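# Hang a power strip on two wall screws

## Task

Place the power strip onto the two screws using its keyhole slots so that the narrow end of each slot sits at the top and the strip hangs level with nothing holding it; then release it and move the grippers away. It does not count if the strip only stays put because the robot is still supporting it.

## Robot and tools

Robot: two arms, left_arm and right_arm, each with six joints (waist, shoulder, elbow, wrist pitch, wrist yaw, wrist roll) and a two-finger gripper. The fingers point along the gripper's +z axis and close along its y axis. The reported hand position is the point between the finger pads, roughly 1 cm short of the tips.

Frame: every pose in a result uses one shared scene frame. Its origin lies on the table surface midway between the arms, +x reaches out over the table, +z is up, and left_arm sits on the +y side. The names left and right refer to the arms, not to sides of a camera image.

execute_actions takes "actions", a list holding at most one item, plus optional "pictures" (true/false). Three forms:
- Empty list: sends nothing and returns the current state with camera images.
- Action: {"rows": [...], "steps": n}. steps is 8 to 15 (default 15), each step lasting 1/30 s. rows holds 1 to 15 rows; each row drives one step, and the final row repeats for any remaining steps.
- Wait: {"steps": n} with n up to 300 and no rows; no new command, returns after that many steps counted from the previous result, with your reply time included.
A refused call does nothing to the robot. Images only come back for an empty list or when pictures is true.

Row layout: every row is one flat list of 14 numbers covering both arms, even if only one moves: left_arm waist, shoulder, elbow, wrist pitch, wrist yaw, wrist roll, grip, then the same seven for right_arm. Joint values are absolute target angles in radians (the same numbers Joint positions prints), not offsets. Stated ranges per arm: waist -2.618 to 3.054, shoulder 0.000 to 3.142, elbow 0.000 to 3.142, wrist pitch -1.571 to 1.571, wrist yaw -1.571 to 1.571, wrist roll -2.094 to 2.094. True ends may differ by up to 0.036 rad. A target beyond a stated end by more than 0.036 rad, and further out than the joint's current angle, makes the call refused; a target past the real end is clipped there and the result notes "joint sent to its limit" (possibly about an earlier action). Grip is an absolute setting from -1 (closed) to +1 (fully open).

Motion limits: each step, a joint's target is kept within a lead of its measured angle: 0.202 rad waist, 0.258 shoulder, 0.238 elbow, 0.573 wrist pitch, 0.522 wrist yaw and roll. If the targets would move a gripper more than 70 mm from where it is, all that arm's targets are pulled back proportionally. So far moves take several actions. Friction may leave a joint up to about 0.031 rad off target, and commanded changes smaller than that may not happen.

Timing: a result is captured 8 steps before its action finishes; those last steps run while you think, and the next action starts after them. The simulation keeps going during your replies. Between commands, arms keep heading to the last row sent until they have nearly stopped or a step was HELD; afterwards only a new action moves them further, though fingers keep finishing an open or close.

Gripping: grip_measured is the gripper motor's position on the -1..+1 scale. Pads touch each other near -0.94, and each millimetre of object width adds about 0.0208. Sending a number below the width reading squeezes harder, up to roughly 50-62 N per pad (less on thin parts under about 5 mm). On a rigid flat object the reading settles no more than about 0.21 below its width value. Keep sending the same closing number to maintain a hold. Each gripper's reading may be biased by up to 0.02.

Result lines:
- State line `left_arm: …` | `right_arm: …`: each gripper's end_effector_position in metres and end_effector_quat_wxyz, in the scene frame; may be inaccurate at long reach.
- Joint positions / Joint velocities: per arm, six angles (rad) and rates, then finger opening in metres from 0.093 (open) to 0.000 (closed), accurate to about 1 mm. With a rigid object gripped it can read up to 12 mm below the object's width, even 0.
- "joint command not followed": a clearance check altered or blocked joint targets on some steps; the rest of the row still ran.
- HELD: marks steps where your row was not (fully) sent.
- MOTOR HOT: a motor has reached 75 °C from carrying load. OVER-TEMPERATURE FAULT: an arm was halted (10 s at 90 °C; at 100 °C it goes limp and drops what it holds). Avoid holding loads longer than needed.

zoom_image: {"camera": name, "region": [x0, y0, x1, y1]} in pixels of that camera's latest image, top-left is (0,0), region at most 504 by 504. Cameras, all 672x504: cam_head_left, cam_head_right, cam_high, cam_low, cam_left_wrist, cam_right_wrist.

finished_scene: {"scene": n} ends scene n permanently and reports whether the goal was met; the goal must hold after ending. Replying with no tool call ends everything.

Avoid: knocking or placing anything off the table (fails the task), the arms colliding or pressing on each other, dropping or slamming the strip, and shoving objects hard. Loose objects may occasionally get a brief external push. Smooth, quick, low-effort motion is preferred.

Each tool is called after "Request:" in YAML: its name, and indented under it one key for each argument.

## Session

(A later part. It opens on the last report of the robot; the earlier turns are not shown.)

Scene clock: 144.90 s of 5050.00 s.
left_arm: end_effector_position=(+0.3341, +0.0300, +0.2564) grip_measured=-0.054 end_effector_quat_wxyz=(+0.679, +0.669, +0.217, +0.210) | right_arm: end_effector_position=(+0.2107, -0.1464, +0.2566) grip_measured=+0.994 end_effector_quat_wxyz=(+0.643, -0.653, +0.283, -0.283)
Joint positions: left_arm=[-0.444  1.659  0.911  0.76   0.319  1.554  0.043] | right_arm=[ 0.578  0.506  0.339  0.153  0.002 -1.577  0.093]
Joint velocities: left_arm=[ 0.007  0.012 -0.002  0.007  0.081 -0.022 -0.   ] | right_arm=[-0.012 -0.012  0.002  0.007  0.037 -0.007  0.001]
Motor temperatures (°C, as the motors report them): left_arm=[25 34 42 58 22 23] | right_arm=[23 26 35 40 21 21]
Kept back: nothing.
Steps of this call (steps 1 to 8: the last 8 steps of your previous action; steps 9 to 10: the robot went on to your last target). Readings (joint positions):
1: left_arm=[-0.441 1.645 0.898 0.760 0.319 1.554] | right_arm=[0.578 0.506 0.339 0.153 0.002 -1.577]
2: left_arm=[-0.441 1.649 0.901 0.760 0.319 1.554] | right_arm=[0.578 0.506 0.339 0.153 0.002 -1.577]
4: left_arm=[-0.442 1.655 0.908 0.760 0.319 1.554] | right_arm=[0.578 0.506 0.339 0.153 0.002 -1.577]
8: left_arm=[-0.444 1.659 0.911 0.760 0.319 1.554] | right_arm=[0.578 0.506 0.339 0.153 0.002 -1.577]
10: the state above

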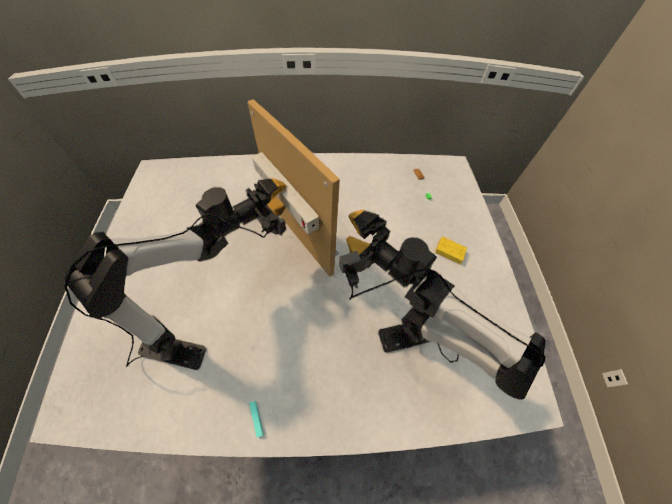

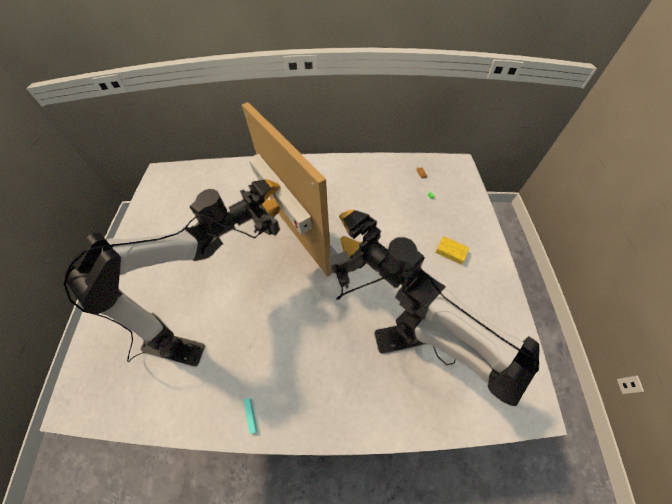

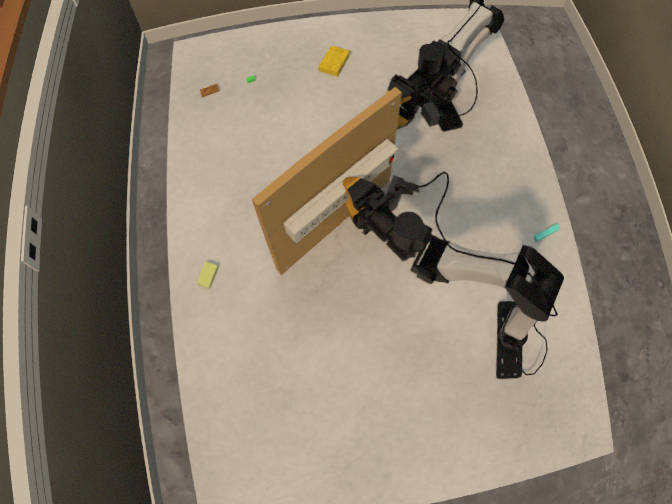

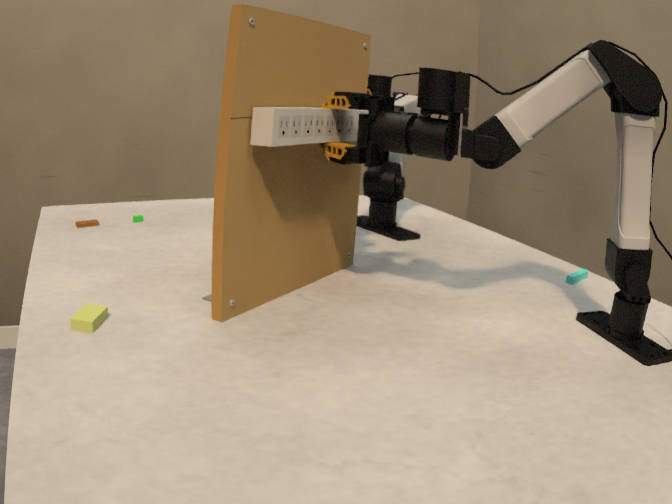

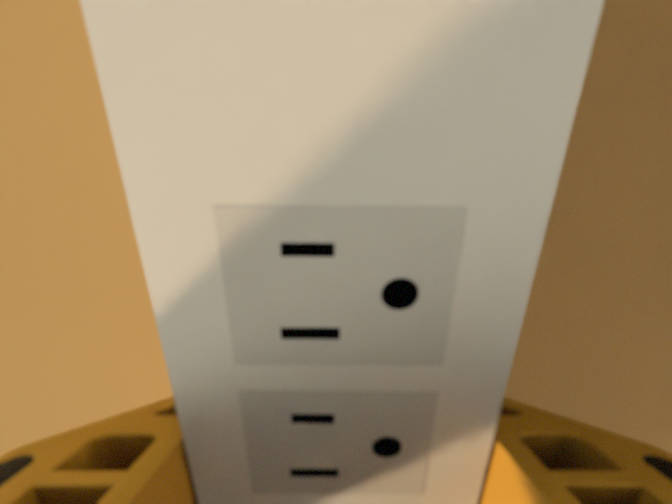

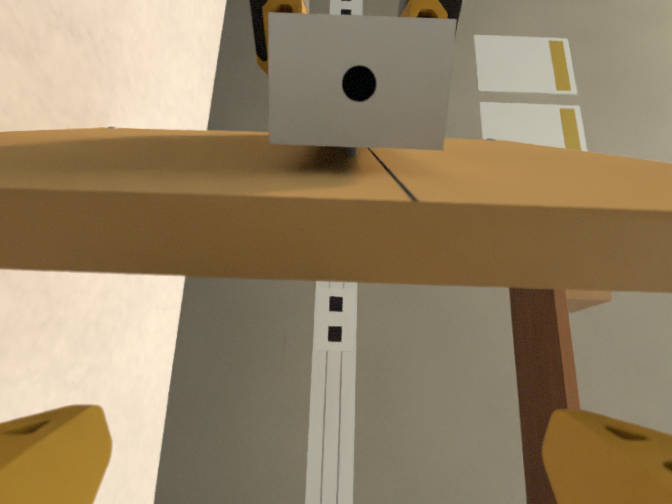

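Request:
execute_actions:
  actions:
    - {"rows": [[-0.4565,1.6395,0.976,0.910,0.308,1.556,-0.25,0.569,0.485,0.328,0.152,-0.010,-1.585,1],[-0.458,1.6425,0.979,0.910,0.306,1.556,-0.25,0.569,0.485,0.328,0.152,-0.010,-1.585,1],[-0.459,1.645,0.9815,0.910,0.304,1.556,-0.25,0.569,0.485,0.328,0.152,-0.010,-1.585,1],[-0.4595,1.6465,0.983,0.910,0.303,1.556,-0.25,0.569,0.485,0.328,0.152,-0.010,-1.585,1],[-0.460,1.648,0.9845,0.910,0.302,1.556,-0.25,0.569,0.485,0.328,0.152,-0.010,-1.585,1],[-0.4605,1.6495,0.986,0.910,0.301,1.556,-0.25,0.569,0.485,0.328,0.152,-0.010,-1.585,1],[-0.461,1.651,0.9875,0.910,0.300,1.556,-0.25,0.569,0.485,0.328,0.152,-0.010,-1.585,1],[-0.4615,1.6525,0.989,0.910,0.299,1.556,-0.25,0.569,0.485,0.328,0.152,-0.010,-1.585,1],[-0.462,1.654,0.9905,0.910,0.298,1.556,-0.25,0.569,0.485,0.328,0.152,-0.010,-1.585,1],[-0.4625,1.6555,0.992,0.910,0.297,1.556,-0.25,0.569,0.485,0.328,0.152,-0.010,-1.585,1],[-0.463,1.657,0.9935,0.910,0.296,1.556,-0.25,0.569,0.485,0.328,0.152,-0.010,-1.585,1],[-0.463,1.6585,0.995,0.910,0.295,1.556,-0.25,0.569,0.485,0.328,0.152,-0.010,-1.585,1],[-0.463,1.660,0.9965,0.910,0.295,1.556,-0.25,0.569,0.485,0.328,0.152,-0.010,-1.585,1]], "steps": 15}

Request:
execute_actions:
  actions:
    - {"steps": 11}
  pictures: true

Scene clock: 146.70 s of 5050.00 s.
left_arm: end_effector_position=(+0.3358, +0.0277, +0.2567) grip_measured=-0.054 end_effector_quat_wxyz=(+0.680, +0.669, +0.217, +0.210) | right_arm: end_effector_position=(+0.2107, -0.1464, +0.2566) grip_measured=+0.994 end_effector_quat_wxyz=(+0.643, -0.653, +0.283, -0.283)
Joint positions: left_arm=[-0.446  1.669  0.922  0.76   0.316  1.554  0.043] | right_arm=[ 0.578  0.506  0.339  0.153  0.002 -1.577  0.093]
Joint velocities: left_arm=[-0.037  0.085  0.076 -0.007 -0.095 -0.007  0.   ] | right_arm=[-0.002 -0.012  0.002  0.081 -0.051 -0.022 -0.   ]
Motor temperatures (°C, as the motors report them): left_arm=[25 35 42 58 22 23] | right_arm=[23 26 35 40 21 21]
Steps of this call (steps 1 to 30: the robot went on to your last target; steps 31 to 47: nothing new was sent; steps 48 to 54: the first 7 steps of this action). Readings (joint positions):
48: left_arm=[-0.444 1.659 0.911 0.760 0.319 1.554] | right_arm=[0.578 0.506 0.339 0.153 0.002 -1.577]
49: left_arm=[-0.444 1.659 0.911 0.760 0.319 1.554] | right_arm=[0.578 0.506 0.339 0.153 0.002 -1.577]
51: left_arm=[-0.444 1.660 0.911 0.760 0.318 1.554] | right_arm=[0.578 0.506 0.339 0.153 0.002 -1.577]
54: the state above

Scene clock: 147.07 s of 5050.00 s.
left_arm: end_effector_position=(+0.3380, +0.0252, +0.2563) grip_measured=-0.054 end_effector_quat_wxyz=(+0.679, +0.668, +0.219, +0.213) | right_arm: end_effector_position=(+0.2107, -0.1464, +0.2566) grip_measured=+0.994 end_effector_quat_wxyz=(+0.643, -0.653, +0.283, -0.283)
Joint positions: left_arm=[-0.452  1.68   0.932  0.76   0.303  1.553  0.043] | right_arm=[ 0.578  0.506  0.339  0.153  0.002 -1.577  0.093]
Joint velocities: left_arm=[-0.017  0.007  0.002 -0.007 -0.007  0.007 -0.   ] | right_arm=[ 0.012 -0.017  0.007 -0.007  0.007 -0.037 -0.001]
Motor temperatures (°C, as the motors report them): left_arm=[25 35 42 58 22 23] | right_arm=[23 26 35 40 21 21]
Kept back: nothing.
Steps of this call (steps 1 to 8: the last 8 steps of your previous action; steps 9 to 11: the robot went on to your last target). Readings (joint positions):
1: left_arm=[-0.447 1.672 0.924 0.760 0.314 1.554] | right_arm=[0.578 0.506 0.339 0.153 0.002 -1.577]
2: left_arm=[-0.448 1.674 0.926 0.760 0.313 1.553] | right_arm=[0.578 0.506 0.339 0.153 0.002 -1.577]
4: left_arm=[-0.449 1.677 0.929 0.760 0.311 1.553] | right_arm=[0.578 0.506 0.339 0.153 0.002 -1.577]
8: left_arm=[-0.451 1.679 0.932 0.760 0.305 1.553] | right_arm=[0.578 0.506 0.339 0.153 0.002 -1.577]
11: the state above

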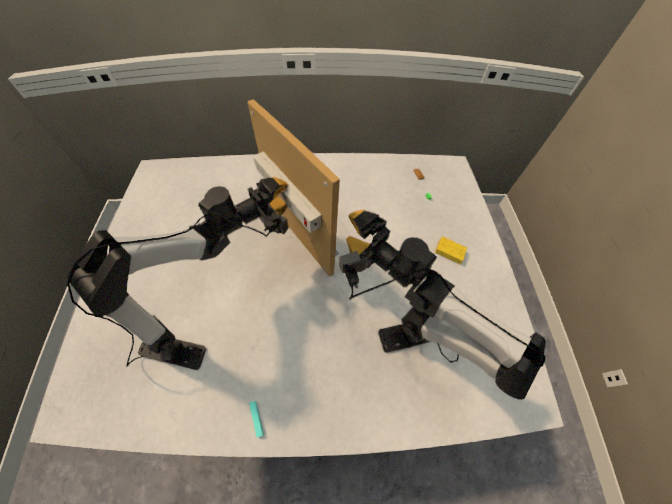

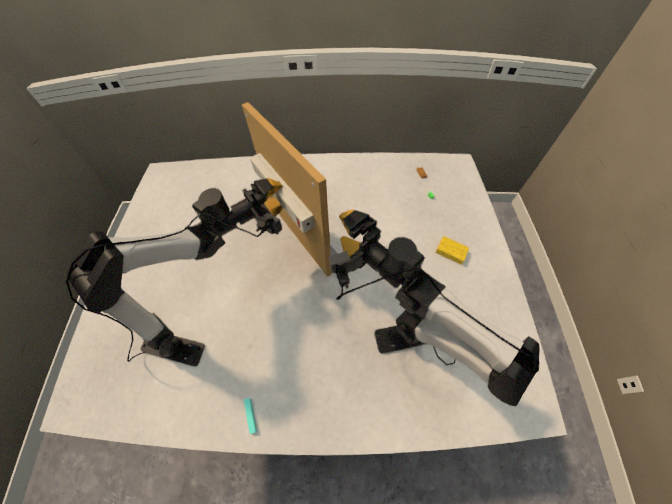

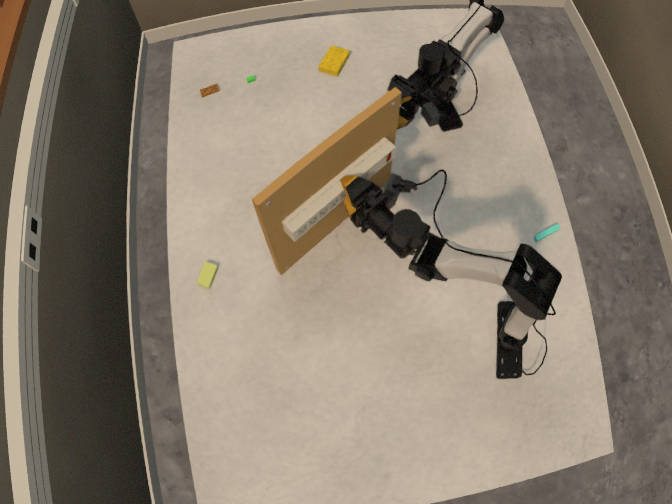

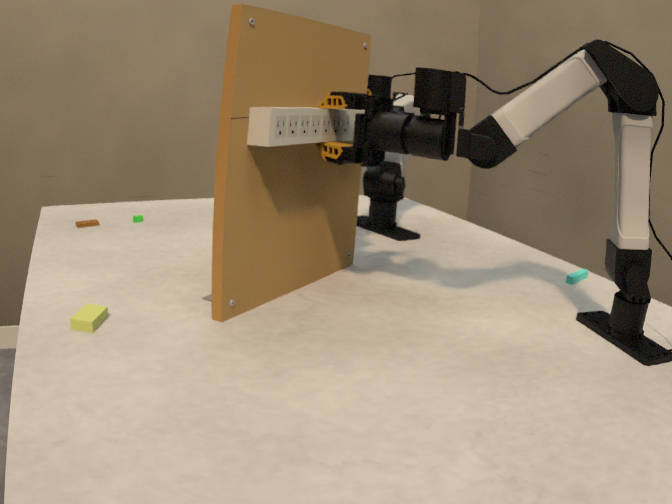

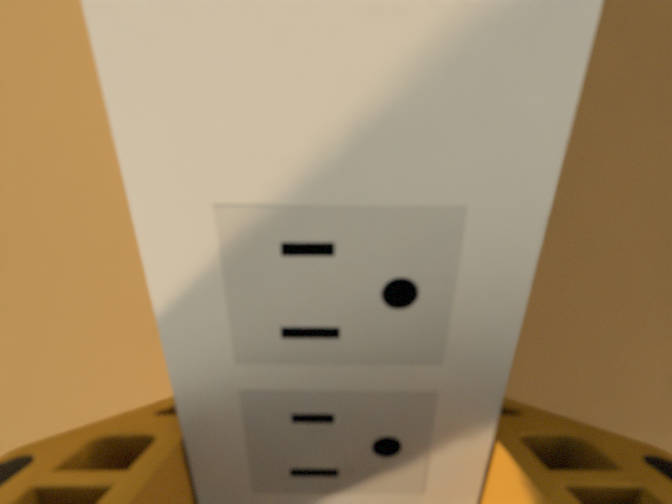

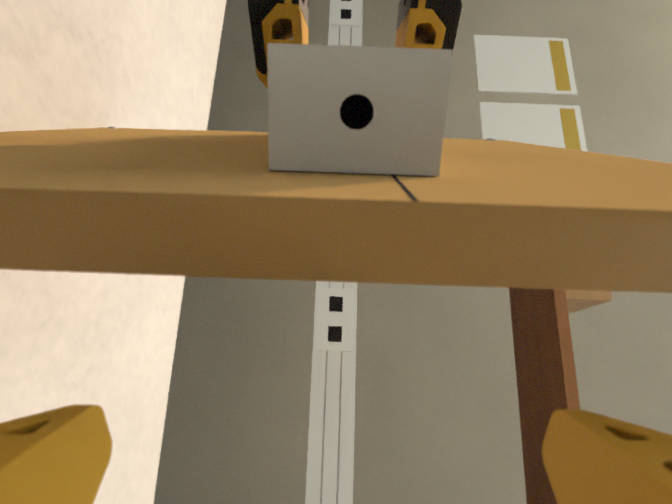

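Request:
execute_actions:
  actions:
    - {"rows": [[-0.462,1.662,0.985,0.913,0.297,1.556,-0.25,0.569,0.485,0.328,0.152,-0.010,-1.585,1],[-0.461,1.664,0.972,0.916,0.299,1.556,-0.25,0.569,0.485,0.328,0.152,-0.010,-1.585,1],[-0.461,1.666,0.960,0.918,0.300,1.556,-0.25,0.569,0.485,0.328,0.152,-0.010,-1.585,1],[-0.461,1.667,0.950,0.920,0.300,1.556,-0.25,0.569,0.485,0.328,0.152,-0.010,-1.585,1],[-0.461,1.669,0.944,0.922,0.300,1.556,-0.25,0.569,0.485,0.328,0.152,-0.010,-1.585,1],[-0.461,1.671,0.941,0.926,0.300,1.556,-0.25,0.569,0.485,0.328,0.152,-0.010,-1.585,1],[-0.461,1.673,0.940,0.931,0.300,1.556,-0.25,0.569,0.485,0.328,0.152,-0.010,-1.585,1],[-0.461,1.6738,0.9391,0.9348,0.300,1.556,-0.25,0.569,0.485,0.328,0.152,-0.010,-1.585,1],[-0.461,1.6747,0.9381,0.9366,0.300,1.556,-0.25,0.569,0.485,0.328,0.152,-0.010,-1.585,1],[-0.461,1.6755,0.9372,0.9384,0.300,1.556,-0.25,0.569,0.485,0.328,0.152,-0.010,-1.585,1],[-0.461,1.6764,0.9362,0.9402,0.300,1.556,-0.25,0.569,0.485,0.328,0.152,-0.010,-1.585,1],[-0.461,1.6772,0.9352,0.942,0.300,1.556,-0.25,0.569,0.485,0.328,0.152,-0.010,-1.585,1],[-0.461,1.678,0.9343,0.9438,0.300,1.556,-0.25,0.569,0.485,0.328,0.152,-0.010,-1.585,1],[-0.461,1.6789,0.9333,0.9456,0.300,1.556,-0.25,0.569,0.485,0.328,0.152,-0.010,-1.585,1]], "steps": 15}

Request:
execute_actions:
  actions:
    - {"steps": 11}

Scene clock: 149.33 s of 5050.00 s.
left_arm: end_effector_position=(+0.3382, +0.0252, +0.2553) grip_measured=-0.054 end_effector_quat_wxyz=(+0.680, +0.667, +0.219, +0.213) | right_arm: end_effector_position=(+0.2107, -0.1464, +0.2566) grip_measured=+0.994 end_effector_quat_wxyz=(+0.643, -0.653, +0.283, -0.283)
Joint positions: left_arm=[-0.452  1.684  0.929  0.771  0.302  1.553  0.043] | right_arm=[ 0.578  0.506  0.339  0.153  0.002 -1.577  0.093]
Joint velocities: left_arm=[-0.002  0.066 -0.051  0.154  0.051 -0.037 -0.   ] | right_arm=[-0.007  0.012 -0.002 -0.007 -0.037 -0.022 -0.001]
Motor temperatures (°C, as the motors report them): left_arm=[25 35 42 59 22 23] | right_arm=[23 26 35 40 21 21]
Steps of this call (steps 1 to 30: the robot went on to your last target; steps 31 to 61: nothing new was sent; steps 62 to 68: the first 7 steps of this action). Readings (joint positions):
62: left_arm=[-0.452 1.681 0.932 0.760 0.303 1.553] | right_arm=[0.578 0.506 0.339 0.153 0.002 -1.577]
63: left_arm=[-0.452 1.681 0.932 0.760 0.303 1.553] | right_arm=[0.578 0.506 0.339 0.153 0.002 -1.577]
65: left_arm=[-0.452 1.681 0.932 0.761 0.303 1.553] | right_arm=[0.578 0.506 0.339 0.153 0.002 -1.577]
68: the state above

Scene clock: 149.70 s of 5050.00 s.
left_arm: end_effector_position=(+0.3380, +0.0254, +0.2545) grip_measured=-0.054 end_effector_quat_wxyz=(+0.684, +0.663, +0.217, +0.216) | right_arm: end_effector_position=(+0.2107, -0.1464, +0.2566) grip_measured=+0.994 end_effector_quat_wxyz=(+0.643, -0.653, +0.283, -0.283)
Joint positions: left_arm=[-0.452  1.692  0.919  0.802  0.302  1.551  0.043] | right_arm=[ 0.578  0.506  0.339  0.153  0.002 -1.577  0.093]
Joint velocities: left_arm=[ 0.012  0.012 -0.012 -0.037  0.095 -0.007 -0.001] | right_arm=[ 0.012 -0.002 -0.007 -0.051  0.037  0.007 -0.   ]
Motor temperatures (°C, as the motors report them): left_arm=[25 35 42 59 22 23] | right_arm=[23 26 35 40 21 21]
Kept back: nothing.
Steps of this call (steps 1 to 8: the last 8 steps of your previous action; steps 9 to 11: the robot went on to your last target). Readings (joint positions):
1: left_arm=[-0.452 1.686 0.927 0.776 0.302 1.553] | right_arm=[0.578 0.506 0.339 0.153 0.002 -1.577]
2: left_arm=[-0.452 1.687 0.926 0.781 0.302 1.553] | right_arm=[0.578 0.506 0.339 0.153 0.002 -1.577]
4: left_arm=[-0.452 1.689 0.924 0.788 0.302 1.553] | right_arm=[0.578 0.506 0.339 0.153 0.002 -1.577]
8: left_arm=[-0.452 1.691 0.921 0.798 0.302 1.552] | right_arm=[0.578 0.506 0.339 0.153 0.002 -1.577]
11: the state above

Request:
execute_actions:
  actions:
    - {"rows": [[-0.461,1.670,0.945,0.942,0.300,1.556,-0.25,0.569,0.485,0.328,0.152,-0.010,-1.585,1],[-0.461,1.660,0.957,0.939,0.300,1.556,-0.25,0.569,0.485,0.328,0.152,-0.010,-1.585,1],[-0.461,1.650,0.968,0.936,0.300,1.556,-0.25,0.569,0.485,0.328,0.152,-0.010,-1.585,1],[-0.461,1.641,0.977,0.932,0.300,1.556,-0.25,0.569,0.485,0.328,0.152,-0.010,-1.585,1],[-0.461,1.634,0.984,0.926,0.300,1.556,-0.25,0.569,0.485,0.328,0.152,-0.010,-1.585,1],[-0.461,1.630,0.988,0.919,0.300,1.556,-0.25,0.569,0.485,0.328,0.152,-0.010,-1.585,1],[-0.461,1.628,0.990,0.912,0.300,1.556,-0.25,0.569,0.485,0.328,0.152,-0.010,-1.585,1],[-0.461,1.627,0.9915,0.906,0.300,1.556,-0.25,0.569,0.485,0.328,0.152,-0.010,-1.585,1],[-0.461,1.626,0.993,0.901,0.300,1.556,-0.25,0.569,0.485,0.328,0.152,-0.010,-1.585,1],[-0.461,1.625,0.994,0.898,0.300,1.556,-0.25,0.569,0.485,0.328,0.152,-0.010,-1.585,1],[-0.461,1.625,0.994,0.896,0.300,1.556,-0.25,0.569,0.485,0.328,0.152,-0.010,-1.585,1]], "steps": 15}

Request:
execute_actions:
  actions:
    - {"steps": 11}

Scene clock: 152.47 s of 5050.00 s.
left_arm: end_effector_position=(+0.3377, +0.0258, +0.2545) grip_measured=-0.054 end_effector_quat_wxyz=(+0.683, +0.663, +0.218, +0.215) | right_arm: end_effector_position=(+0.2107, -0.1464, +0.2566) grip_measured=+0.994 end_effector_quat_wxyz=(+0.643, -0.653, +0.283, -0.283)
Joint positions: left_arm=[-0.452  1.688  0.919  0.795  0.301  1.551  0.043] | right_arm=[ 0.578  0.506  0.339  0.153  0.002 -1.577  0.093]
Joint velocities: left_arm=[ 0.007 -0.051 -0.007 -0.125 -0.022 -0.066 -0.002] | right_arm=[-0.002  0.007  0.007 -0.037 -0.081  0.037  0.   ]
Motor temperatures (°C, as the motors report them): left_arm=[25 35 41 59 22 23] | right_arm=[23 26 35 40 21 21]
Steps of this call (steps 1 to 30: the robot went on to your last target; steps 31 to 76: nothing new was sent; steps 77 to 83: the first 7 steps of this action). Readings (joint positions):
77: left_arm=[-0.452 1.692 0.919 0.803 0.302 1.551] | right_arm=[0.578 0.506 0.339 0.153 0.002 -1.577]
78: left_arm=[-0.452 1.692 0.919 0.803 0.302 1.551] | right_arm=[0.578 0.506 0.339 0.153 0.002 -1.577]
80: left_arm=[-0.452 1.692 0.919 0.803 0.302 1.551] | right_arm=[0.578 0.506 0.339 0.153 0.002 -1.577]
83: the state above

Scene clock: 152.83 s of 5050.00 s.
left_arm: end_effector_position=(+0.3381, +0.0253, +0.2554) grip_measured=-0.054 end_effector_quat_wxyz=(+0.679, +0.668, +0.221, +0.212) | right_arm: end_effector_position=(+0.2107, -0.1464, +0.2566) grip_measured=+0.994 end_effector_quat_wxyz=(+0.643, -0.653, +0.283, -0.283)
Joint positions: left_arm=[-0.452  1.681  0.931  0.761  0.302  1.551  0.043] | right_arm=[ 0.578  0.506  0.339  0.153  0.002 -1.577  0.093]
Joint velocities: left_arm=[ 0.002 -0.002  0.002 -0.007  0.051 -0.066  0.   ] | right_arm=[ 0.007  0.002 -0.002  0.007  0.007 -0.007  0.   ]
Motor temperatures (°C, as the motors report them): left_arm=[25 35 41 59 22 23] | right_arm=[23 26 35 40 21 21]
Kept back: nothing.
Steps of this call (steps 1 to 8: the last 8 steps of your previous action; steps 9 to 11: the robot went on to your last target). Readings (joint positions):
1: left_arm=[-0.452 1.687 0.919 0.790 0.301 1.551] | right_arm=[0.578 0.506 0.339 0.153 0.002 -1.577]
2: left_arm=[-0.452 1.685 0.920 0.785 0.301 1.551] | right_arm=[0.578 0.506 0.339 0.153 0.002 -1.577]
4: left_arm=[-0.452 1.684 0.926 0.773 0.302 1.551] | right_arm=[0.578 0.506 0.339 0.153 0.002 -1.577]
8: left_arm=[-0.452 1.682 0.931 0.763 0.302 1.551] | right_arm=[0.578 0.506 0.339 0.153 0.002 -1.577]
11: the state above

Request:
execute_actions:
  actions:
    - {"rows": [[-0.461,1.632,0.994,0.899,0.297,1.559,-0.25,0.569,0.485,0.328,0.152,-0.010,-1.585,1],[-0.461,1.639,0.994,0.902,0.294,1.562,-0.25,0.569,0.485,0.328,0.152,-0.010,-1.585,1],[-0.461,1.646,0.994,0.904,0.291,1.564,-0.25,0.569,0.485,0.328,0.152,-0.010,-1.585,1],[-0.461,1.652,0.994,0.906,0.288,1.566,-0.25,0.569,0.485,0.328,0.152,-0.010,-1.585,1],[-0.461,1.656,0.994,0.906,0.286,1.567,-0.25,0.569,0.485,0.328,0.152,-0.010,-1.585,1]], "steps": 15}
  pictures: true

Request:
zoom_image:
  camera: "cam_right_wrist"
  region: [255, 140, 465, 210]

Scene clock: 153.67 s of 5050.00 s.
left_arm: end_effector_position=(+0.3385, +0.0256, +0.2552) grip_measured=-0.054 end_effector_quat_wxyz=(+0.678, +0.668, +0.221, +0.214) | right_arm: end_effector_position=(+0.2107, -0.1464, +0.2566) grip_measured=+0.994 end_effector_quat_wxyz=(+0.643, -0.653, +0.283, -0.283)
Joint positions: left_arm=[-0.452  1.681  0.931  0.76   0.299  1.555  0.043] | right_arm=[ 0.578  0.506  0.339  0.153  0.002 -1.577  0.093]
Joint velocities: left_arm=[-0.002  0.002  0.007 -0.007  0.037  0.037 -0.   ] | right_arm=[ 0.002  0.002 -0.037 -0.007  0.007 -0.007  0.   ]
Motor temperatures (°C, as the motors report them): left_arm=[25 35 42 59 22 23] | right_arm=[23 26 35 40 21 21]
Steps of this call (steps 1 to 18: the robot went on to your last target; steps 19 to 25: the first 7 steps of this action). Readings (joint positions):
19: left_arm=[-0.452 1.681 0.931 0.760 0.301 1.551] | right_arm=[0.578 0.506 0.339 0.153 0.002 -1.577]
20: left_arm=[-0.452 1.681 0.931 0.760 0.301 1.551] | right_arm=[0.578 0.506 0.339 0.153 0.002 -1.577]
22: left_arm=[-0.452 1.681 0.931 0.760 0.301 1.552] | right_arm=[0.578 0.506 0.339 0.153 0.002 -1.577]
25: the state above

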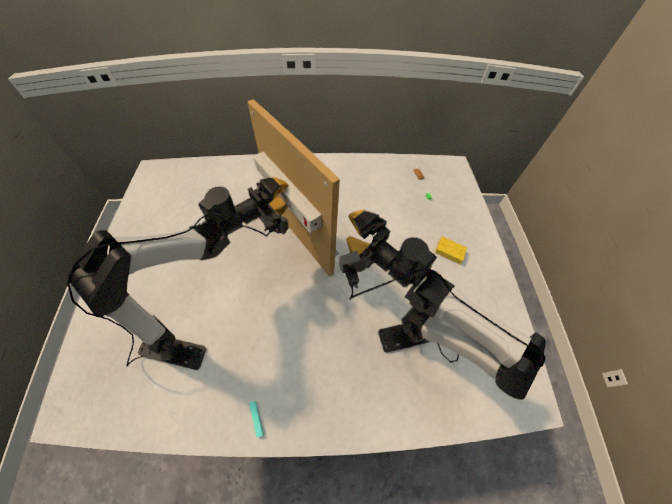

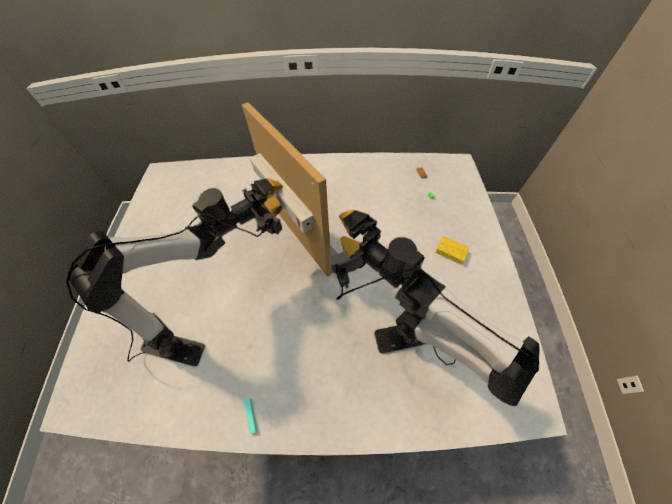

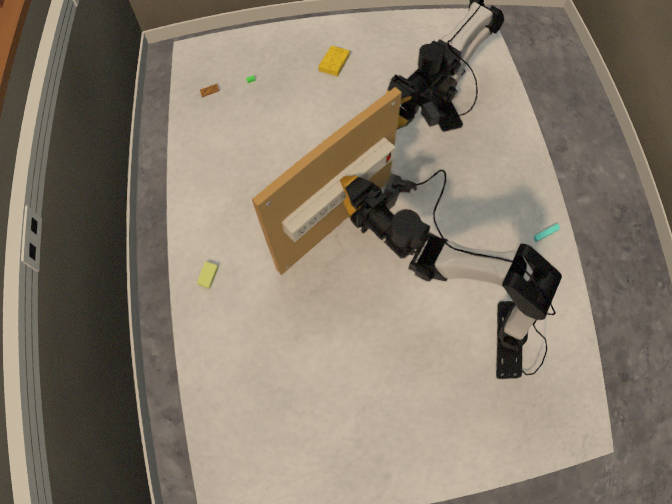

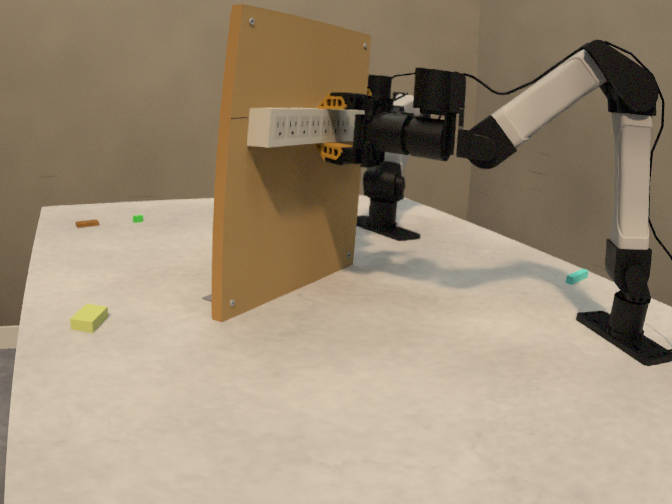

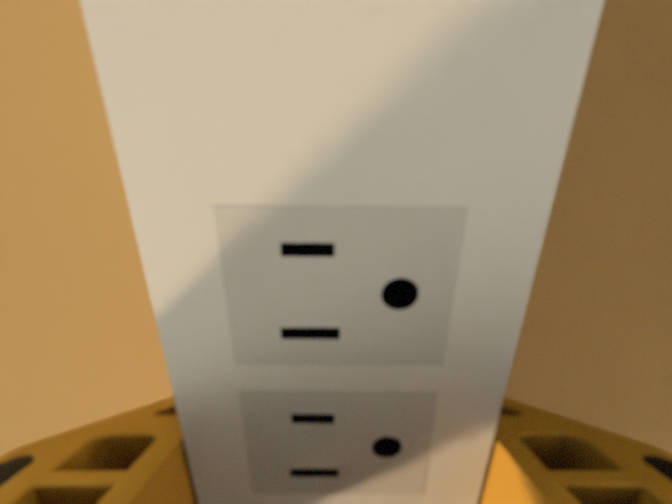

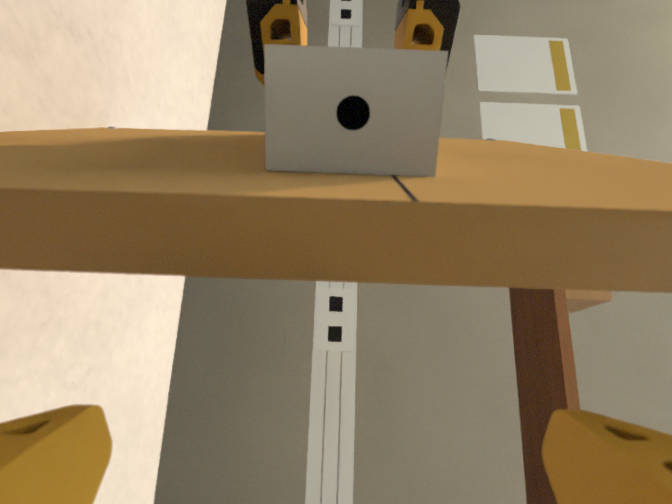

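Region (255, 140, 465, 210) of cam_right_wrist's 672x504 image, scaled by 2.400, with more detail than that image has.

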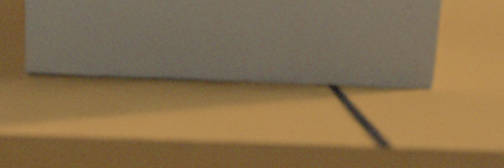

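Request:
execute_actions:
  actions:
    - {"rows": [[-0.463,1.656,0.994,0.906,0.286,1.566,-0.25,0.569,0.485,0.328,0.152,-0.010,-1.585,1],[-0.465,1.656,0.994,0.906,0.286,1.565,-0.25,0.569,0.485,0.328,0.152,-0.010,-1.585,1],[-0.4665,1.656,0.994,0.906,0.286,1.564,-0.25,0.569,0.485,0.328,0.152,-0.010,-1.585,1],[-0.468,1.656,0.994,0.906,0.285,1.564,-0.25,0.569,0.485,0.328,0.152,-0.010,-1.585,1],[-0.468,1.656,0.994,0.906,0.284,1.564,-0.25,0.569,0.485,0.328,0.152,-0.010,-1.585,1],[-0.4665,1.656,0.994,0.906,0.284,1.564,-0.25,0.569,0.485,0.328,0.152,-0.010,-1.585,1]], "steps": 12}

Request:
execute_actions:
  actions:
    - {"steps": 9}

Scene clock: 154.70 s of 5050.00 s.
left_arm: end_effector_position=(+0.3385, +0.0256, +0.2552) grip_measured=-0.054 end_effector_quat_wxyz=(+0.678, +0.668, +0.220, +0.214) | right_arm: end_effector_position=(+0.2107, -0.1464, +0.2566) grip_measured=+0.994 end_effector_quat_wxyz=(+0.643, -0.653, +0.283, -0.283)
Joint positions: left_arm=[-0.452  1.681  0.931  0.76   0.299  1.556  0.043] | right_arm=[ 0.578  0.506  0.339  0.153  0.002 -1.577  0.093]
Joint velocities: left_arm=[-0.002 -0.017 -0.002  0.037 -0.022 -0.022  0.001] | right_arm=[ 0.002  0.017 -0.002 -0.022  0.037  0.037 -0.   ]
Motor temperatures (°C, as the motors report them): left_arm=[25 35 42 59 22 23] | right_arm=[23 26 35 40 21 21]
Steps of this call (steps 1 to 8: the last 8 steps of your previous action; steps 9 to 15: the robot went on to your last target; steps 16 to 27: nothing new was sent; steps 28 to 31: the first 4 steps of this action). Readings (joint positions):
28: left_arm=[-0.452 1.681 0.931 0.760 0.299 1.556] | right_arm=[0.578 0.506 0.339 0.153 0.002 -1.577]
29: left_arm=[-0.452 1.681 0.931 0.760 0.299 1.556] | right_arm=[0.578 0.506 0.339 0.153 0.002 -1.577]
31: the state above

Scene clock: 155.00 s of 5050.00 s.
left_arm: end_effector_position=(+0.3385, +0.0256, +0.2552) grip_measured=-0.054 end_effector_quat_wxyz=(+0.678, +0.668, +0.220, +0.214) | right_arm: end_effector_position=(+0.2107, -0.1464, +0.2566) grip_measured=+0.994 end_effector_quat_wxyz=(+0.643, -0.653, +0.283, -0.283)
Joint positions: left_arm=[-0.452  1.681  0.931  0.76   0.299  1.556  0.043] | right_arm=[ 0.578  0.506  0.339  0.153  0.002 -1.577  0.093]
Joint velocities: left_arm=[-0.012 -0.017 -0.017 -0.037 -0.051  0.022  0.   ] | right_arm=[-0.012  0.022  0.007 -0.066 -0.051  0.022  0.001]
Motor temperatures (°C, as the motors report them): left_arm=[25 35 42 59 22 23] | right_arm=[23 26 35 40 21 21]
Kept back: nothing.
Steps of this call (steps 1 to 8: the last 8 steps of your previous action; step 9: the robot went on to your last target). Readings (joint positions):
1: left_arm=[-0.452 1.681 0.931 0.760 0.299 1.556] | right_arm=[0.578 0.506 0.339 0.153 0.002 -1.577]
2: left_arm=[-0.452 1.681 0.931 0.760 0.299 1.556] | right_arm=[0.578 0.506 0.339 0.153 0.002 -1.577]
4: left_arm=[-0.452 1.681 0.931 0.760 0.299 1.556] | right_arm=[0.578 0.506 0.339 0.153 0.002 -1.577]
8: left_arm=[-0.452 1.681 0.931 0.760 0.299 1.556] | right_arm=[0.578 0.506 0.339 0.153 0.002 -1.577]
9: the state above

Request:
execute_actions:
  actions:
    - {"rows": [[-0.469,1.656,0.994,0.906,0.284,1.564,-0.25,0.569,0.485,0.328,0.152,-0.010,-1.585,1],[-0.471,1.656,0.994,0.906,0.284,1.564,-0.25,0.569,0.485,0.328,0.152,-0.010,-1.585,1],[-0.472,1.656,0.994,0.906,0.284,1.564,-0.25,0.569,0.485,0.328,0.152,-0.010,-1.585,1],[-0.4665,1.656,0.994,0.906,0.284,1.564,-0.25,0.569,0.485,0.328,0.152,-0.010,-1.585,1]], "steps": 10}

Request:
execute_actions:
  actions:
    - {"steps": 10}

Scene clock: 155.47 s of 5050.00 s.
left_arm: end_effector_position=(+0.3383, +0.0253, +0.2552) grip_measured=-0.054 end_effector_quat_wxyz=(+0.677, +0.668, +0.220, +0.214) | right_arm: end_effector_position=(+0.2107, -0.1464, +0.2566) grip_measured=+0.994 end_effector_quat_wxyz=(+0.643, -0.653, +0.283, -0.283)
Joint positions: left_arm=[-0.453  1.681  0.931  0.76   0.298  1.556  0.043] | right_arm=[ 0.578  0.506  0.339  0.153  0.002 -1.577  0.093]
Joint velocities: left_arm=[-0.012 -0.012  0.012  0.007  0.007  0.022 -0.001] | right_arm=[-0.007  0.002 -0.007  0.007 -0.081  0.022  0.   ]
Motor temperatures (°C, as the motors report them): left_arm=[25 35 42 59 22 23] | right_arm=[23 26 35 40 21 21]
Steps of this call (steps 1 to 12: the robot went on to your last target; steps 13 to 14: the first 2 steps of this action). Readings (joint positions):
13: left_arm=[-0.452 1.681 0.931 0.760 0.299 1.556] | right_arm=[0.578 0.506 0.339 0.153 0.002 -1.577]
14: the state above

Scene clock: 155.80 s of 5050.00 s.
left_arm: end_effector_position=(+0.3384, +0.0254, +0.2552) grip_measured=-0.054 end_effector_quat_wxyz=(+0.677, +0.668, +0.221, +0.215) | right_arm: end_effector_position=(+0.2107, -0.1464, +0.2566) grip_measured=+0.994 end_effector_quat_wxyz=(+0.643, -0.653, +0.283, -0.283)
Joint positions: left_arm=[-0.453  1.681  0.931  0.76   0.297  1.556  0.043] | right_arm=[ 0.578  0.506  0.339  0.153  0.002 -1.577  0.093]
Joint velocities: left_arm=[-0.007 -0.002 -0.002  0.007  0.022 -0.066  0.   ] | right_arm=[ 0.007 -0.007 -0.007 -0.081 -0.037 -0.007  0.001]
Motor temperatures (°C, as the motors report them): left_arm=[25 35 42 59 22 23] | right_arm=[23 26 35 40 21 21]
Kept back: nothing.
Steps of this call (steps 1 to 8: the last 8 steps of your previous action; steps 9 to 10: the robot went on to your last target). Readings (joint positions):
1: left_arm=[-0.453 1.681 0.931 0.760 0.297 1.556] | right_arm=[0.578 0.506 0.339 0.153 0.002 -1.577]
2: left_arm=[-0.453 1.681 0.931 0.760 0.297 1.556] | right_arm=[0.578 0.506 0.339 0.153 0.002 -1.577]
4: left_arm=[-0.453 1.681 0.931 0.760 0.297 1.556] | right_arm=[0.578 0.506 0.339 0.153 0.002 -1.577]
8: left_arm=[-0.453 1.681 0.931 0.760 0.297 1.556] | right_arm=[0.578 0.506 0.339 0.153 0.002 -1.577]
10: the state above

Request:
execute_actions:
  actions:
    - {"rows": [[-0.465,1.656,0.987,0.903,0.288,1.564,-0.25,0.569,0.485,0.328,0.152,-0.010,-1.585,1],[-0.464,1.656,0.980,0.900,0.292,1.564,-0.25,0.569,0.485,0.328,0.152,-0.010,-1.585,1],[-0.463,1.656,0.972,0.897,0.296,1.564,-0.25,0.569,0.485,0.328,0.152,-0.010,-1.585,1],[-0.463,1.656,0.965,0.895,0.299,1.564,-0.25,0.569,0.485,0.328,0.152,-0.010,-1.585,1],[-0.463,1.656,0.958,0.893,0.300,1.564,-0.25,0.569,0.485,0.328,0.152,-0.010,-1.585,1],[-0.463,1.656,0.953,0.891,0.300,1.564,-0.25,0.569,0.485,0.328,0.152,-0.010,-1.585,1],[-0.463,1.656,0.951,0.890,0.300,1.564,-0.25,0.569,0.485,0.328,0.152,-0.010,-1.585,1],[-0.463,1.656,0.951,0.889,0.300,1.564,-0.25,0.569,0.485,0.328,0.152,-0.010,-1.585,1],[-0.463,1.656,0.951,0.888,0.300,1.564,-0.25,0.569,0.485,0.328,0.152,-0.010,-1.585,1]], "steps": 13}

Request:
execute_actions:
  actions:
    - {"steps": 10}

Scene clock: 157.27 s of 5050.00 s.
left_arm: end_effector_position=(+0.3384, +0.0254, +0.2550) grip_measured=-0.054 end_effector_quat_wxyz=(+0.677, +0.668, +0.221, +0.214) | right_arm: end_effector_position=(+0.2107, -0.1464, +0.2566) grip_measured=+0.994 end_effector_quat_wxyz=(+0.643, -0.653, +0.283, -0.283)
Joint positions: left_arm=[-0.453  1.681  0.931  0.76   0.297  1.556  0.043] | right_arm=[ 0.578  0.506  0.339  0.153  0.002 -1.577  0.093]
Joint velocities: left_arm=[ 0.007  0.012  0.012 -0.037 -0.037  0.037 -0.001] | right_arm=[-0.002 -0.002  0.002 -0.007  0.007 -0.081  0.001]
Motor temperatures (°C, as the motors report them): left_arm=[25 35 42 60 22 23] | right_arm=[23 26 35 40 21 21]
Steps of this call (steps 1 to 15: the robot went on to your last target; steps 16 to 39: nothing new was sent; steps 40 to 44: the first 5 steps of this action). Readings (joint positions):
40: left_arm=[-0.453 1.681 0.931 0.760 0.297 1.556] | right_arm=[0.578 0.506 0.339 0.153 0.002 -1.577]
41: left_arm=[-0.453 1.681 0.931 0.760 0.297 1.556] | right_arm=[0.578 0.506 0.339 0.153 0.002 -1.577]
43: left_arm=[-0.453 1.681 0.931 0.760 0.297 1.556] | right_arm=[0.578 0.506 0.339 0.153 0.002 -1.577]
44: the state above

Scene clock: 157.60 s of 5050.00 s.
left_arm: end_effector_position=(+0.3384, +0.0254, +0.2550) grip_measured=-0.054 end_effector_quat_wxyz=(+0.677, +0.668, +0.221, +0.214) | right_arm: end_effector_position=(+0.2107, -0.1464, +0.2566) grip_measured=+0.994 end_effector_quat_wxyz=(+0.643, -0.653, +0.283, -0.283)
Joint positions: left_arm=[-0.453  1.681  0.931  0.76   0.297  1.556  0.043] | right_arm=[ 0.578  0.506  0.339  0.153  0.002 -1.577  0.093]
Joint velocities: left_arm=[-0.007 -0.022 -0.007  0.007 -0.007 -0.095  0.001] | right_arm=[ 0.012 -0.012 -0.017 -0.022 -0.081  0.037 -0.   ]
Motor temperatures (°C, as the motors report them): left_arm=[25 35 42 60 22 23] | right_arm=[23 26 35 40 21 21]
Kept back: nothing.
Steps of this call (steps 1 to 8: the last 8 steps of your previous action; steps 9 to 10: the robot went on to your last target). Readings (joint positions):
1: left_arm=[-0.453 1.681 0.931 0.760 0.297 1.556] | right_arm=[0.578 0.506 0.339 0.153 0.002 -1.577]
2: left_arm=[-0.453 1.681 0.931 0.760 0.297 1.556] | right_arm=[0.578 0.506 0.339 0.153 0.002 -1.577]
4: left_arm=[-0.453 1.681 0.931 0.760 0.297 1.556] | right_arm=[0.578 0.506 0.339 0.153 0.002 -1.577]
8: left_arm=[-0.453 1.681 0.931 0.760 0.297 1.556] | right_arm=[0.578 0.506 0.339 0.153 0.002 -1.577]
10: the state above

Request:
execute_actions:
  actions:
    - {"rows": [[-0.463,1.659,0.951,0.887,0.300,1.564,-0.25,0.569,0.485,0.328,0.152,-0.010,-1.585,1],[-0.463,1.662,0.951,0.886,0.300,1.564,-0.25,0.569,0.485,0.328,0.152,-0.010,-1.585,1],[-0.463,1.664,0.951,0.885,0.300,1.564,-0.25,0.569,0.485,0.328,0.152,-0.010,-1.585,1],[-0.463,1.666,0.951,0.884,0.300,1.564,-0.25,0.569,0.485,0.328,0.152,-0.010,-1.585,1],[-0.463,1.667,0.951,0.883,0.300,1.564,-0.25,0.569,0.485,0.328,0.152,-0.010,-1.585,1],[-0.463,1.668,0.951,0.882,0.300,1.564,-0.25,0.569,0.485,0.328,0.152,-0.010,-1.585,1],[-0.463,1.669,0.951,0.882,0.300,1.564,-0.25,0.569,0.485,0.328,0.152,-0.010,-1.585,1],[-0.463,1.670,0.951,0.882,0.300,1.564,-0.25,0.569,0.485,0.328,0.152,-0.010,-1.585,1]], "steps": 13}

Request:
execute_actions:
  actions:
    - {"steps": 10}

Scene clock: 158.63 s of 5050.00 s.
left_arm: end_effector_position=(+0.3384, +0.0254, +0.2549) grip_measured=-0.054 end_effector_quat_wxyz=(+0.677, +0.668, +0.221, +0.214) | right_arm: end_effector_position=(+0.2107, -0.1464, +0.2566) grip_measured=+0.994 end_effector_quat_wxyz=(+0.643, -0.653, +0.283, -0.283)
Joint positions: left_arm=[-0.453  1.681  0.931  0.759  0.297  1.556  0.043] | right_arm=[ 0.578  0.506  0.339  0.153  0.002 -1.577  0.093]
Joint velocities: left_arm=[ 0.027  0.007 -0.017  0.037 -0.081 -0.095  0.001] | right_arm=[ 0.002  0.012 -0.017 -0.022 -0.007  0.051 -0.   ]
Motor temperatures (°C, as the motors report them): left_arm=[25 35 42 60 22 23] | right_arm=[23 26 35 40 21 21]
Steps of this call (steps 1 to 15: the robot went on to your last target; steps 16 to 26: nothing new was sent; steps 27 to 31: the first 5 steps of this action). Readings (joint positions):
27: left_arm=[-0.453 1.681 0.931 0.759 0.297 1.556] | right_arm=[0.578 0.506 0.339 0.153 0.002 -1.577]
28: left_arm=[-0.453 1.681 0.931 0.759 0.297 1.556] | right_arm=[0.578 0.506 0.339 0.153 0.002 -1.577]
30: left_arm=[-0.453 1.681 0.931 0.759 0.297 1.556] | right_arm=[0.578 0.506 0.339 0.153 0.002 -1.577]
31: the state above

Scene clock: 158.97 s of 5050.00 s.
left_arm: end_effector_position=(+0.3384, +0.0254, +0.2548) grip_measured=-0.054 end_effector_quat_wxyz=(+0.677, +0.669, +0.221, +0.214) | right_arm: end_effector_position=(+0.2107, -0.1464, +0.2566) grip_measured=+0.994 end_effector_quat_wxyz=(+0.643, -0.653, +0.283, -0.283)
Joint positions: left_arm=[-0.453  1.681  0.931  0.759  0.297  1.556  0.043] | right_arm=[ 0.578  0.506  0.339  0.153  0.002 -1.577  0.093]
Joint velocities: left_arm=[-0.007  0.007 -0.007  0.066 -0.022 -0.051 -0.   ] | right_arm=[-0.017  0.002 -0.012 -0.037 -0.095 -0.037 -0.   ]
Motor temperatures (°C, as the motors report them): left_arm=[25 35 42 60 22 23] | right_arm=[23 26 35 40 21 21]
Kept back: nothing.
Steps of this call (steps 1 to 8: the last 8 steps of your previous action; steps 9 to 10: the robot went on to your last target). Readings (joint positions):
1: left_arm=[-0.453 1.681 0.931 0.759 0.297 1.556] | right_arm=[0.578 0.506 0.339 0.153 0.002 -1.577]
2: left_arm=[-0.453 1.681 0.931 0.759 0.297 1.556] | right_arm=[0.578 0.506 0.339 0.153 0.002 -1.577]
4: left_arm=[-0.453 1.681 0.931 0.759 0.297 1.556] | right_arm=[0.578 0.506 0.339 0.153 0.002 -1.577]
8: left_arm=[-0.453 1.681 0.931 0.759 0.297 1.556] | right_arm=[0.578 0.506 0.339 0.153 0.002 -1.577]
10: the state above

Request:
execute_actions:
  actions:
    - {"rows": [[-0.461,1.667,0.951,0.880,0.299,1.564,-0.25,0.569,0.485,0.328,0.152,-0.010,-1.585,1],[-0.459,1.664,0.951,0.878,0.298,1.564,-0.25,0.569,0.485,0.328,0.152,-0.010,-1.585,1],[-0.457,1.661,0.951,0.876,0.298,1.564,-0.25,0.569,0.485,0.328,0.152,-0.010,-1.585,1],[-0.456,1.658,0.951,0.874,0.298,1.564,-0.25,0.569,0.485,0.328,0.152,-0.010,-1.585,1],[-0.456,1.656,0.951,0.872,0.298,1.564,-0.25,0.569,0.485,0.328,0.152,-0.010,-1.585,1],[-0.456,1.656,0.951,0.870,0.298,1.564,-0.25,0.569,0.485,0.328,0.152,-0.010,-1.585,1],[-0.456,1.656,0.951,0.868,0.298,1.564,-0.25,0.569,0.485,0.328,0.152,-0.010,-1.585,1],[-0.456,1.656,0.951,0.866,0.298,1.564,-0.25,0.569,0.485,0.328,0.152,-0.010,-1.585,1],[-0.456,1.656,0.951,0.864,0.298,1.564,-0.25,0.569,0.485,0.328,0.152,-0.010,-1.585,1]], "steps": 13}

Request:
execute_actions:
  actions:
    - {"steps": 10}

Scene clock: 160.13 s of 5050.00 s.
left_arm: end_effector_position=(+0.3384, +0.0254, +0.2547) grip_measured=-0.054 end_effector_quat_wxyz=(+0.677, +0.669, +0.221, +0.214) | right_arm: end_effector_position=(+0.2107, -0.1464, +0.2566) grip_measured=+0.994 end_effector_quat_wxyz=(+0.643, -0.653, +0.283, -0.283)
Joint positions: left_arm=[-0.453  1.681  0.931  0.758  0.297  1.556  0.043] | right_arm=[ 0.578  0.506  0.339  0.153  0.002 -1.577  0.093]
Joint velocities: left_arm=[ 0.007 -0.017 -0.007 -0.066  0.051  0.007  0.   ] | right_arm=[-0.007 -0.012 -0.002 -0.037 -0.007  0.051 -0.001]
Motor temperatures (°C, as the motors report them): left_arm=[25 35 42 60 22 23] | right_arm=[23 26 35 40 21 21]
Steps of this call (steps 1 to 15: the robot went on to your last target; steps 16 to 30: nothing new was sent; steps 31 to 35: the first 5 steps of this action). Readings (joint positions):
31: left_arm=[-0.453 1.681 0.931 0.759 0.297 1.556] | right_arm=[0.578 0.506 0.339 0.153 0.002 -1.577]
32: left_arm=[-0.453 1.681 0.931 0.759 0.297 1.556] | right_arm=[0.578 0.506 0.339 0.153 0.002 -1.577]
34: left_arm=[-0.453 1.681 0.931 0.758 0.297 1.556] | right_arm=[0.578 0.506 0.339 0.153 0.002 -1.577]
35: the state above

Scene clock: 160.47 s of 5050.00 s.
left_arm: end_effector_position=(+0.3384, +0.0254, +0.2546) grip_measured=-0.054 end_effector_quat_wxyz=(+0.677, +0.669, +0.221, +0.214) | right_arm: end_effector_position=(+0.2107, -0.1464, +0.2566) grip_measured=+0.994 end_effector_quat_wxyz=(+0.643, -0.653, +0.283, -0.283)
Joint positions: left_arm=[-0.453  1.681  0.931  0.758  0.297  1.556  0.043] | right_arm=[ 0.578  0.506  0.339  0.153  0.002 -1.577  0.093]
Joint velocities: left_arm=[-0.037 -0.007  0.007 -0.007  0.022  0.007  0.   ] | right_arm=[ 0.002 -0.007 -0.017  0.007  0.022  0.037 -0.001]
Motor temperatures (°C, as the motors report them): left_arm=[25 35 41 60 22 23] | right_arm=[23 26 35 40 21 21]
Kept back: nothing.
Steps of this call (steps 1 to 8: the last 8 steps of your previous action; steps 9 to 10: the robot went on to your last target). Readings (joint positions):
1: left_arm=[-0.453 1.681 0.931 0.758 0.297 1.556] | right_arm=[0.578 0.506 0.339 0.153 0.002 -1.577]
2: left_arm=[-0.453 1.681 0.931 0.758 0.297 1.556] | right_arm=[0.578 0.506 0.339 0.153 0.002 -1.577]
4: left_arm=[-0.453 1.681 0.931 0.758 0.297 1.556] | right_arm=[0.578 0.506 0.339 0.153 0.002 -1.577]
8: left_arm=[-0.453 1.681 0.931 0.758 0.297 1.556] | right_arm=[0.578 0.506 0.339 0.153 0.002 -1.577]
10: the state above

Request:
execute_actions:
  actions:
    - {"rows": [[-0.458,1.656,0.951,0.869,0.303,1.562,-0.25,0.569,0.485,0.328,0.152,-0.010,-1.585,1],[-0.460,1.656,0.951,0.874,0.308,1.561,-0.25,0.569,0.485,0.328,0.152,-0.010,-1.585,1],[-0.462,1.656,0.951,0.878,0.312,1.560,-0.25,0.569,0.485,0.328,0.152,-0.010,-1.585,1],[-0.463,1.656,0.951,0.880,0.315,1.560,-0.25,0.569,0.485,0.328,0.152,-0.010,-1.585,1],[-0.463,1.656,0.951,0.880,0.318,1.560,-0.25,0.569,0.485,0.328,0.152,-0.010,-1.585,1],[-0.463,1.656,0.951,0.880,0.321,1.560,-0.25,0.569,0.485,0.328,0.152,-0.010,-1.585,1],[-0.463,1.656,0.951,0.880,0.324,1.560,-0.25,0.569,0.485,0.328,0.152,-0.010,-1.585,1],[-0.463,1.656,0.951,0.880,0.327,1.560,-0.25,0.569,0.485,0.328,0.152,-0.010,-1.585,1],[-0.463,1.656,0.951,0.880,0.330,1.560,-0.25,0.569,0.485,0.328,0.152,-0.010,-1.585,1]], "steps": 13}

Request:
execute_actions:
  actions:
    - {"steps": 10}

Scene clock: 162.03 s of 5050.00 s.
left_arm: end_effector_position=(+0.3383, +0.0253, +0.2546) grip_measured=-0.054 end_effector_quat_wxyz=(+0.677, +0.669, +0.221, +0.214) | right_arm: end_effector_position=(+0.2107, -0.1464, +0.2566) grip_measured=+0.994 end_effector_quat_wxyz=(+0.643, -0.653, +0.283, -0.283)
Joint positions: left_arm=[-0.453  1.681  0.931  0.758  0.298  1.556  0.043] | right_arm=[ 0.578  0.506  0.339  0.153  0.002 -1.577  0.093]
Joint velocities: left_arm=[ 0.002 -0.002 -0.012 -0.022  0.037 -0.007 -0.002] | right_arm=[ 0.002  0.007  0.007  0.007  0.051 -0.037 -0.001]
Motor temperatures (°C, as the motors report them): left_arm=[25 35 41 60 22 23] | right_arm=[23 26 35 40 21 21]
Steps of this call (steps 1 to 15: the robot went on to your last target; steps 16 to 42: nothing new was sent; steps 43 to 47: the first 5 steps of this action). Readings (joint positions):
43: left_arm=[-0.453 1.681 0.931 0.758 0.297 1.556] | right_arm=[0.578 0.506 0.339 0.153 0.002 -1.577]
44: left_arm=[-0.453 1.681 0.931 0.758 0.297 1.556] | right_arm=[0.578 0.506 0.339 0.153 0.002 -1.577]
46: left_arm=[-0.453 1.681 0.931 0.758 0.298 1.556] | right_arm=[0.578 0.506 0.339 0.153 0.002 -1.577]
47: the state above

Scene clock: 162.37 s of 5050.00 s.
left_arm: end_effector_position=(+0.3381, +0.0252, +0.2546) grip_measured=-0.054 end_effector_quat_wxyz=(+0.677, +0.669, +0.220, +0.213) | right_arm: end_effector_position=(+0.2107, -0.1464, +0.2566) grip_measured=+0.994 end_effector_quat_wxyz=(+0.643, -0.653, +0.283, -0.283)
Joint positions: left_arm=[-0.453  1.681  0.931  0.758  0.299  1.556  0.043] | right_arm=[ 0.578  0.506  0.339  0.153  0.002 -1.577  0.093]
Joint velocities: left_arm=[-0.017 -0.007 -0.002 -0.051  0.066  0.022 -0.001] | right_arm=[-0.012  0.002 -0.012 -0.066 -0.051 -0.037 -0.001]
Motor temperatures (°C, as the motors report them): left_arm=[25 35 41 60 22 23] | right_arm=[23 26 35 40 21 21]
Kept back: nothing.
Steps of this call (steps 1 to 8: the last 8 steps of your previous action; steps 9 to 10: the robot went on to your last target). Readings (joint positions):
1: left_arm=[-0.453 1.681 0.931 0.758 0.298 1.556] | right_arm=[0.578 0.506 0.339 0.153 0.002 -1.577]
2: left_arm=[-0.453 1.681 0.931 0.758 0.299 1.556] | right_arm=[0.578 0.506 0.339 0.153 0.002 -1.577]
4: left_arm=[-0.453 1.681 0.931 0.758 0.299 1.556] | right_arm=[0.578 0.506 0.339 0.153 0.002 -1.577]
8: left_arm=[-0.453 1.681 0.931 0.758 0.299 1.556] | right_arm=[0.578 0.506 0.339 0.153 0.002 -1.577]
10: the state above

Request:
execute_actions:
  actions:
    - {"rows": [[-0.465,1.658,0.949,0.884,0.320,1.560,-0.25,0.569,0.485,0.328,0.152,-0.010,-1.585,1],[-0.467,1.660,0.947,0.888,0.310,1.560,-0.25,0.569,0.485,0.328,0.152,-0.010,-1.585,1],[-0.469,1.661,0.945,0.892,0.301,1.560,-0.25,0.569,0.485,0.328,0.152,-0.010,-1.585,1],[-0.470,1.662,0.943,0.895,0.295,1.560,-0.25,0.569,0.485,0.328,0.152,-0.010,-1.585,1],[-0.471,1.663,0.9415,0.897,0.292,1.560,-0.25,0.569,0.485,0.328,0.152,-0.010,-1.585,1],[-0.471,1.664,0.940,0.899,0.292,1.560,-0.25,0.569,0.485,0.328,0.152,-0.010,-1.585,1],[-0.471,1.664,0.939,0.901,0.292,1.560,-0.25,0.569,0.485,0.328,0.152,-0.010,-1.585,1],[-0.471,1.664,0.9385,0.903,0.292,1.560,-0.25,0.569,0.485,0.328,0.152,-0.010,-1.585,1],[-0.470,1.664,0.9385,0.905,0.292,1.560,-0.25,0.569,0.485,0.328,0.152,-0.010,-1.585,1],[-0.469,1.664,0.9385,0.905,0.292,1.560,-0.25,0.569,0.485,0.328,0.152,-0.010,-1.585,1]], "steps": 14}

Request:
execute_actions:
  actions:
    - {"steps": 10}

Scene clock: 164.57 s of 5050.00 s.
left_arm: end_effector_position=(+0.3382, +0.0253, +0.2547) grip_measured=-0.054 end_effector_quat_wxyz=(+0.677, +0.669, +0.221, +0.214) | right_arm: end_effector_position=(+0.2107, -0.1464, +0.2566) grip_measured=+0.994 end_effector_quat_wxyz=(+0.643, -0.653, +0.283, -0.283)
Joint positions: left_arm=[-0.453  1.681  0.931  0.758  0.298  1.556  0.043] | right_arm=[ 0.578  0.506  0.339  0.153  0.002 -1.577  0.093]
Joint velocities: left_arm=[-0.002 -0.002 -0.012  0.007 -0.022 -0.007  0.   ] | right_arm=[ 0.007  0.012  0.002 -0.007  0.022 -0.007 -0.   ]
Motor temperatures (°C, as the motors report them): left_arm=[25 35 41 60 22 23] | right_arm=[23 26 35 40 21 21]
Steps of this call (steps 1 to 15: the robot went on to your last target; steps 16 to 60: nothing new was sent; steps 61 to 66: the first 6 steps of this action). Readings (joint positions):
61: left_arm=[-0.453 1.681 0.931 0.758 0.299 1.556] | right_arm=[0.578 0.506 0.339 0.153 0.002 -1.577]
62: left_arm=[-0.453 1.681 0.931 0.758 0.299 1.556] | right_arm=[0.578 0.506 0.339 0.153 0.002 -1.577]
64: left_arm=[-0.453 1.681 0.931 0.758 0.298 1.556] | right_arm=[0.578 0.506 0.339 0.153 0.002 -1.577]
66: the state above

Scene clock: 164.90 s of 5050.00 s.
left_arm: end_effector_position=(+0.3382, +0.0253, +0.2548) grip_measured=-0.054 end_effector_quat_wxyz=(+0.677, +0.669, +0.220, +0.214) | right_arm: end_effector_position=(+0.2107, -0.1464, +0.2566) grip_measured=+0.994 end_effector_quat_wxyz=(+0.643, -0.653, +0.283, -0.283)
Joint positions: left_arm=[-0.453  1.681  0.931  0.758  0.298  1.556  0.043] | right_arm=[ 0.578  0.506  0.339  0.153  0.002 -1.577  0.093]
Joint velocities: left_arm=[-0.002  0.012  0.002 -0.022  0.022 -0.007  0.001] | right_arm=[ 0.007  0.017 -0.012  0.022 -0.022  0.037 -0.   ]
Motor temperatures (°C, as the motors report them): left_arm=[25 35 41 60 22 23] | right_arm=[23 26 35 40 21 21]
Kept back: nothing.
Steps of this call (steps 1 to 8: the last 8 steps of your previous action; steps 9 to 10: the robot went on to your last target). Readings (joint positions):
1: left_arm=[-0.453 1.681 0.931 0.758 0.298 1.556] | right_arm=[0.578 0.506 0.339 0.153 0.002 -1.577]
2: left_arm=[-0.453 1.681 0.931 0.758 0.298 1.556] | right_arm=[0.578 0.506 0.339 0.153 0.002 -1.577]
4: left_arm=[-0.453 1.681 0.931 0.758 0.298 1.556] | right_arm=[0.578 0.506 0.339 0.153 0.002 -1.577]
8: left_arm=[-0.453 1.681 0.931 0.758 0.298 1.556] | right_arm=[0.578 0.506 0.339 0.153 0.002 -1.577]
10: the state above


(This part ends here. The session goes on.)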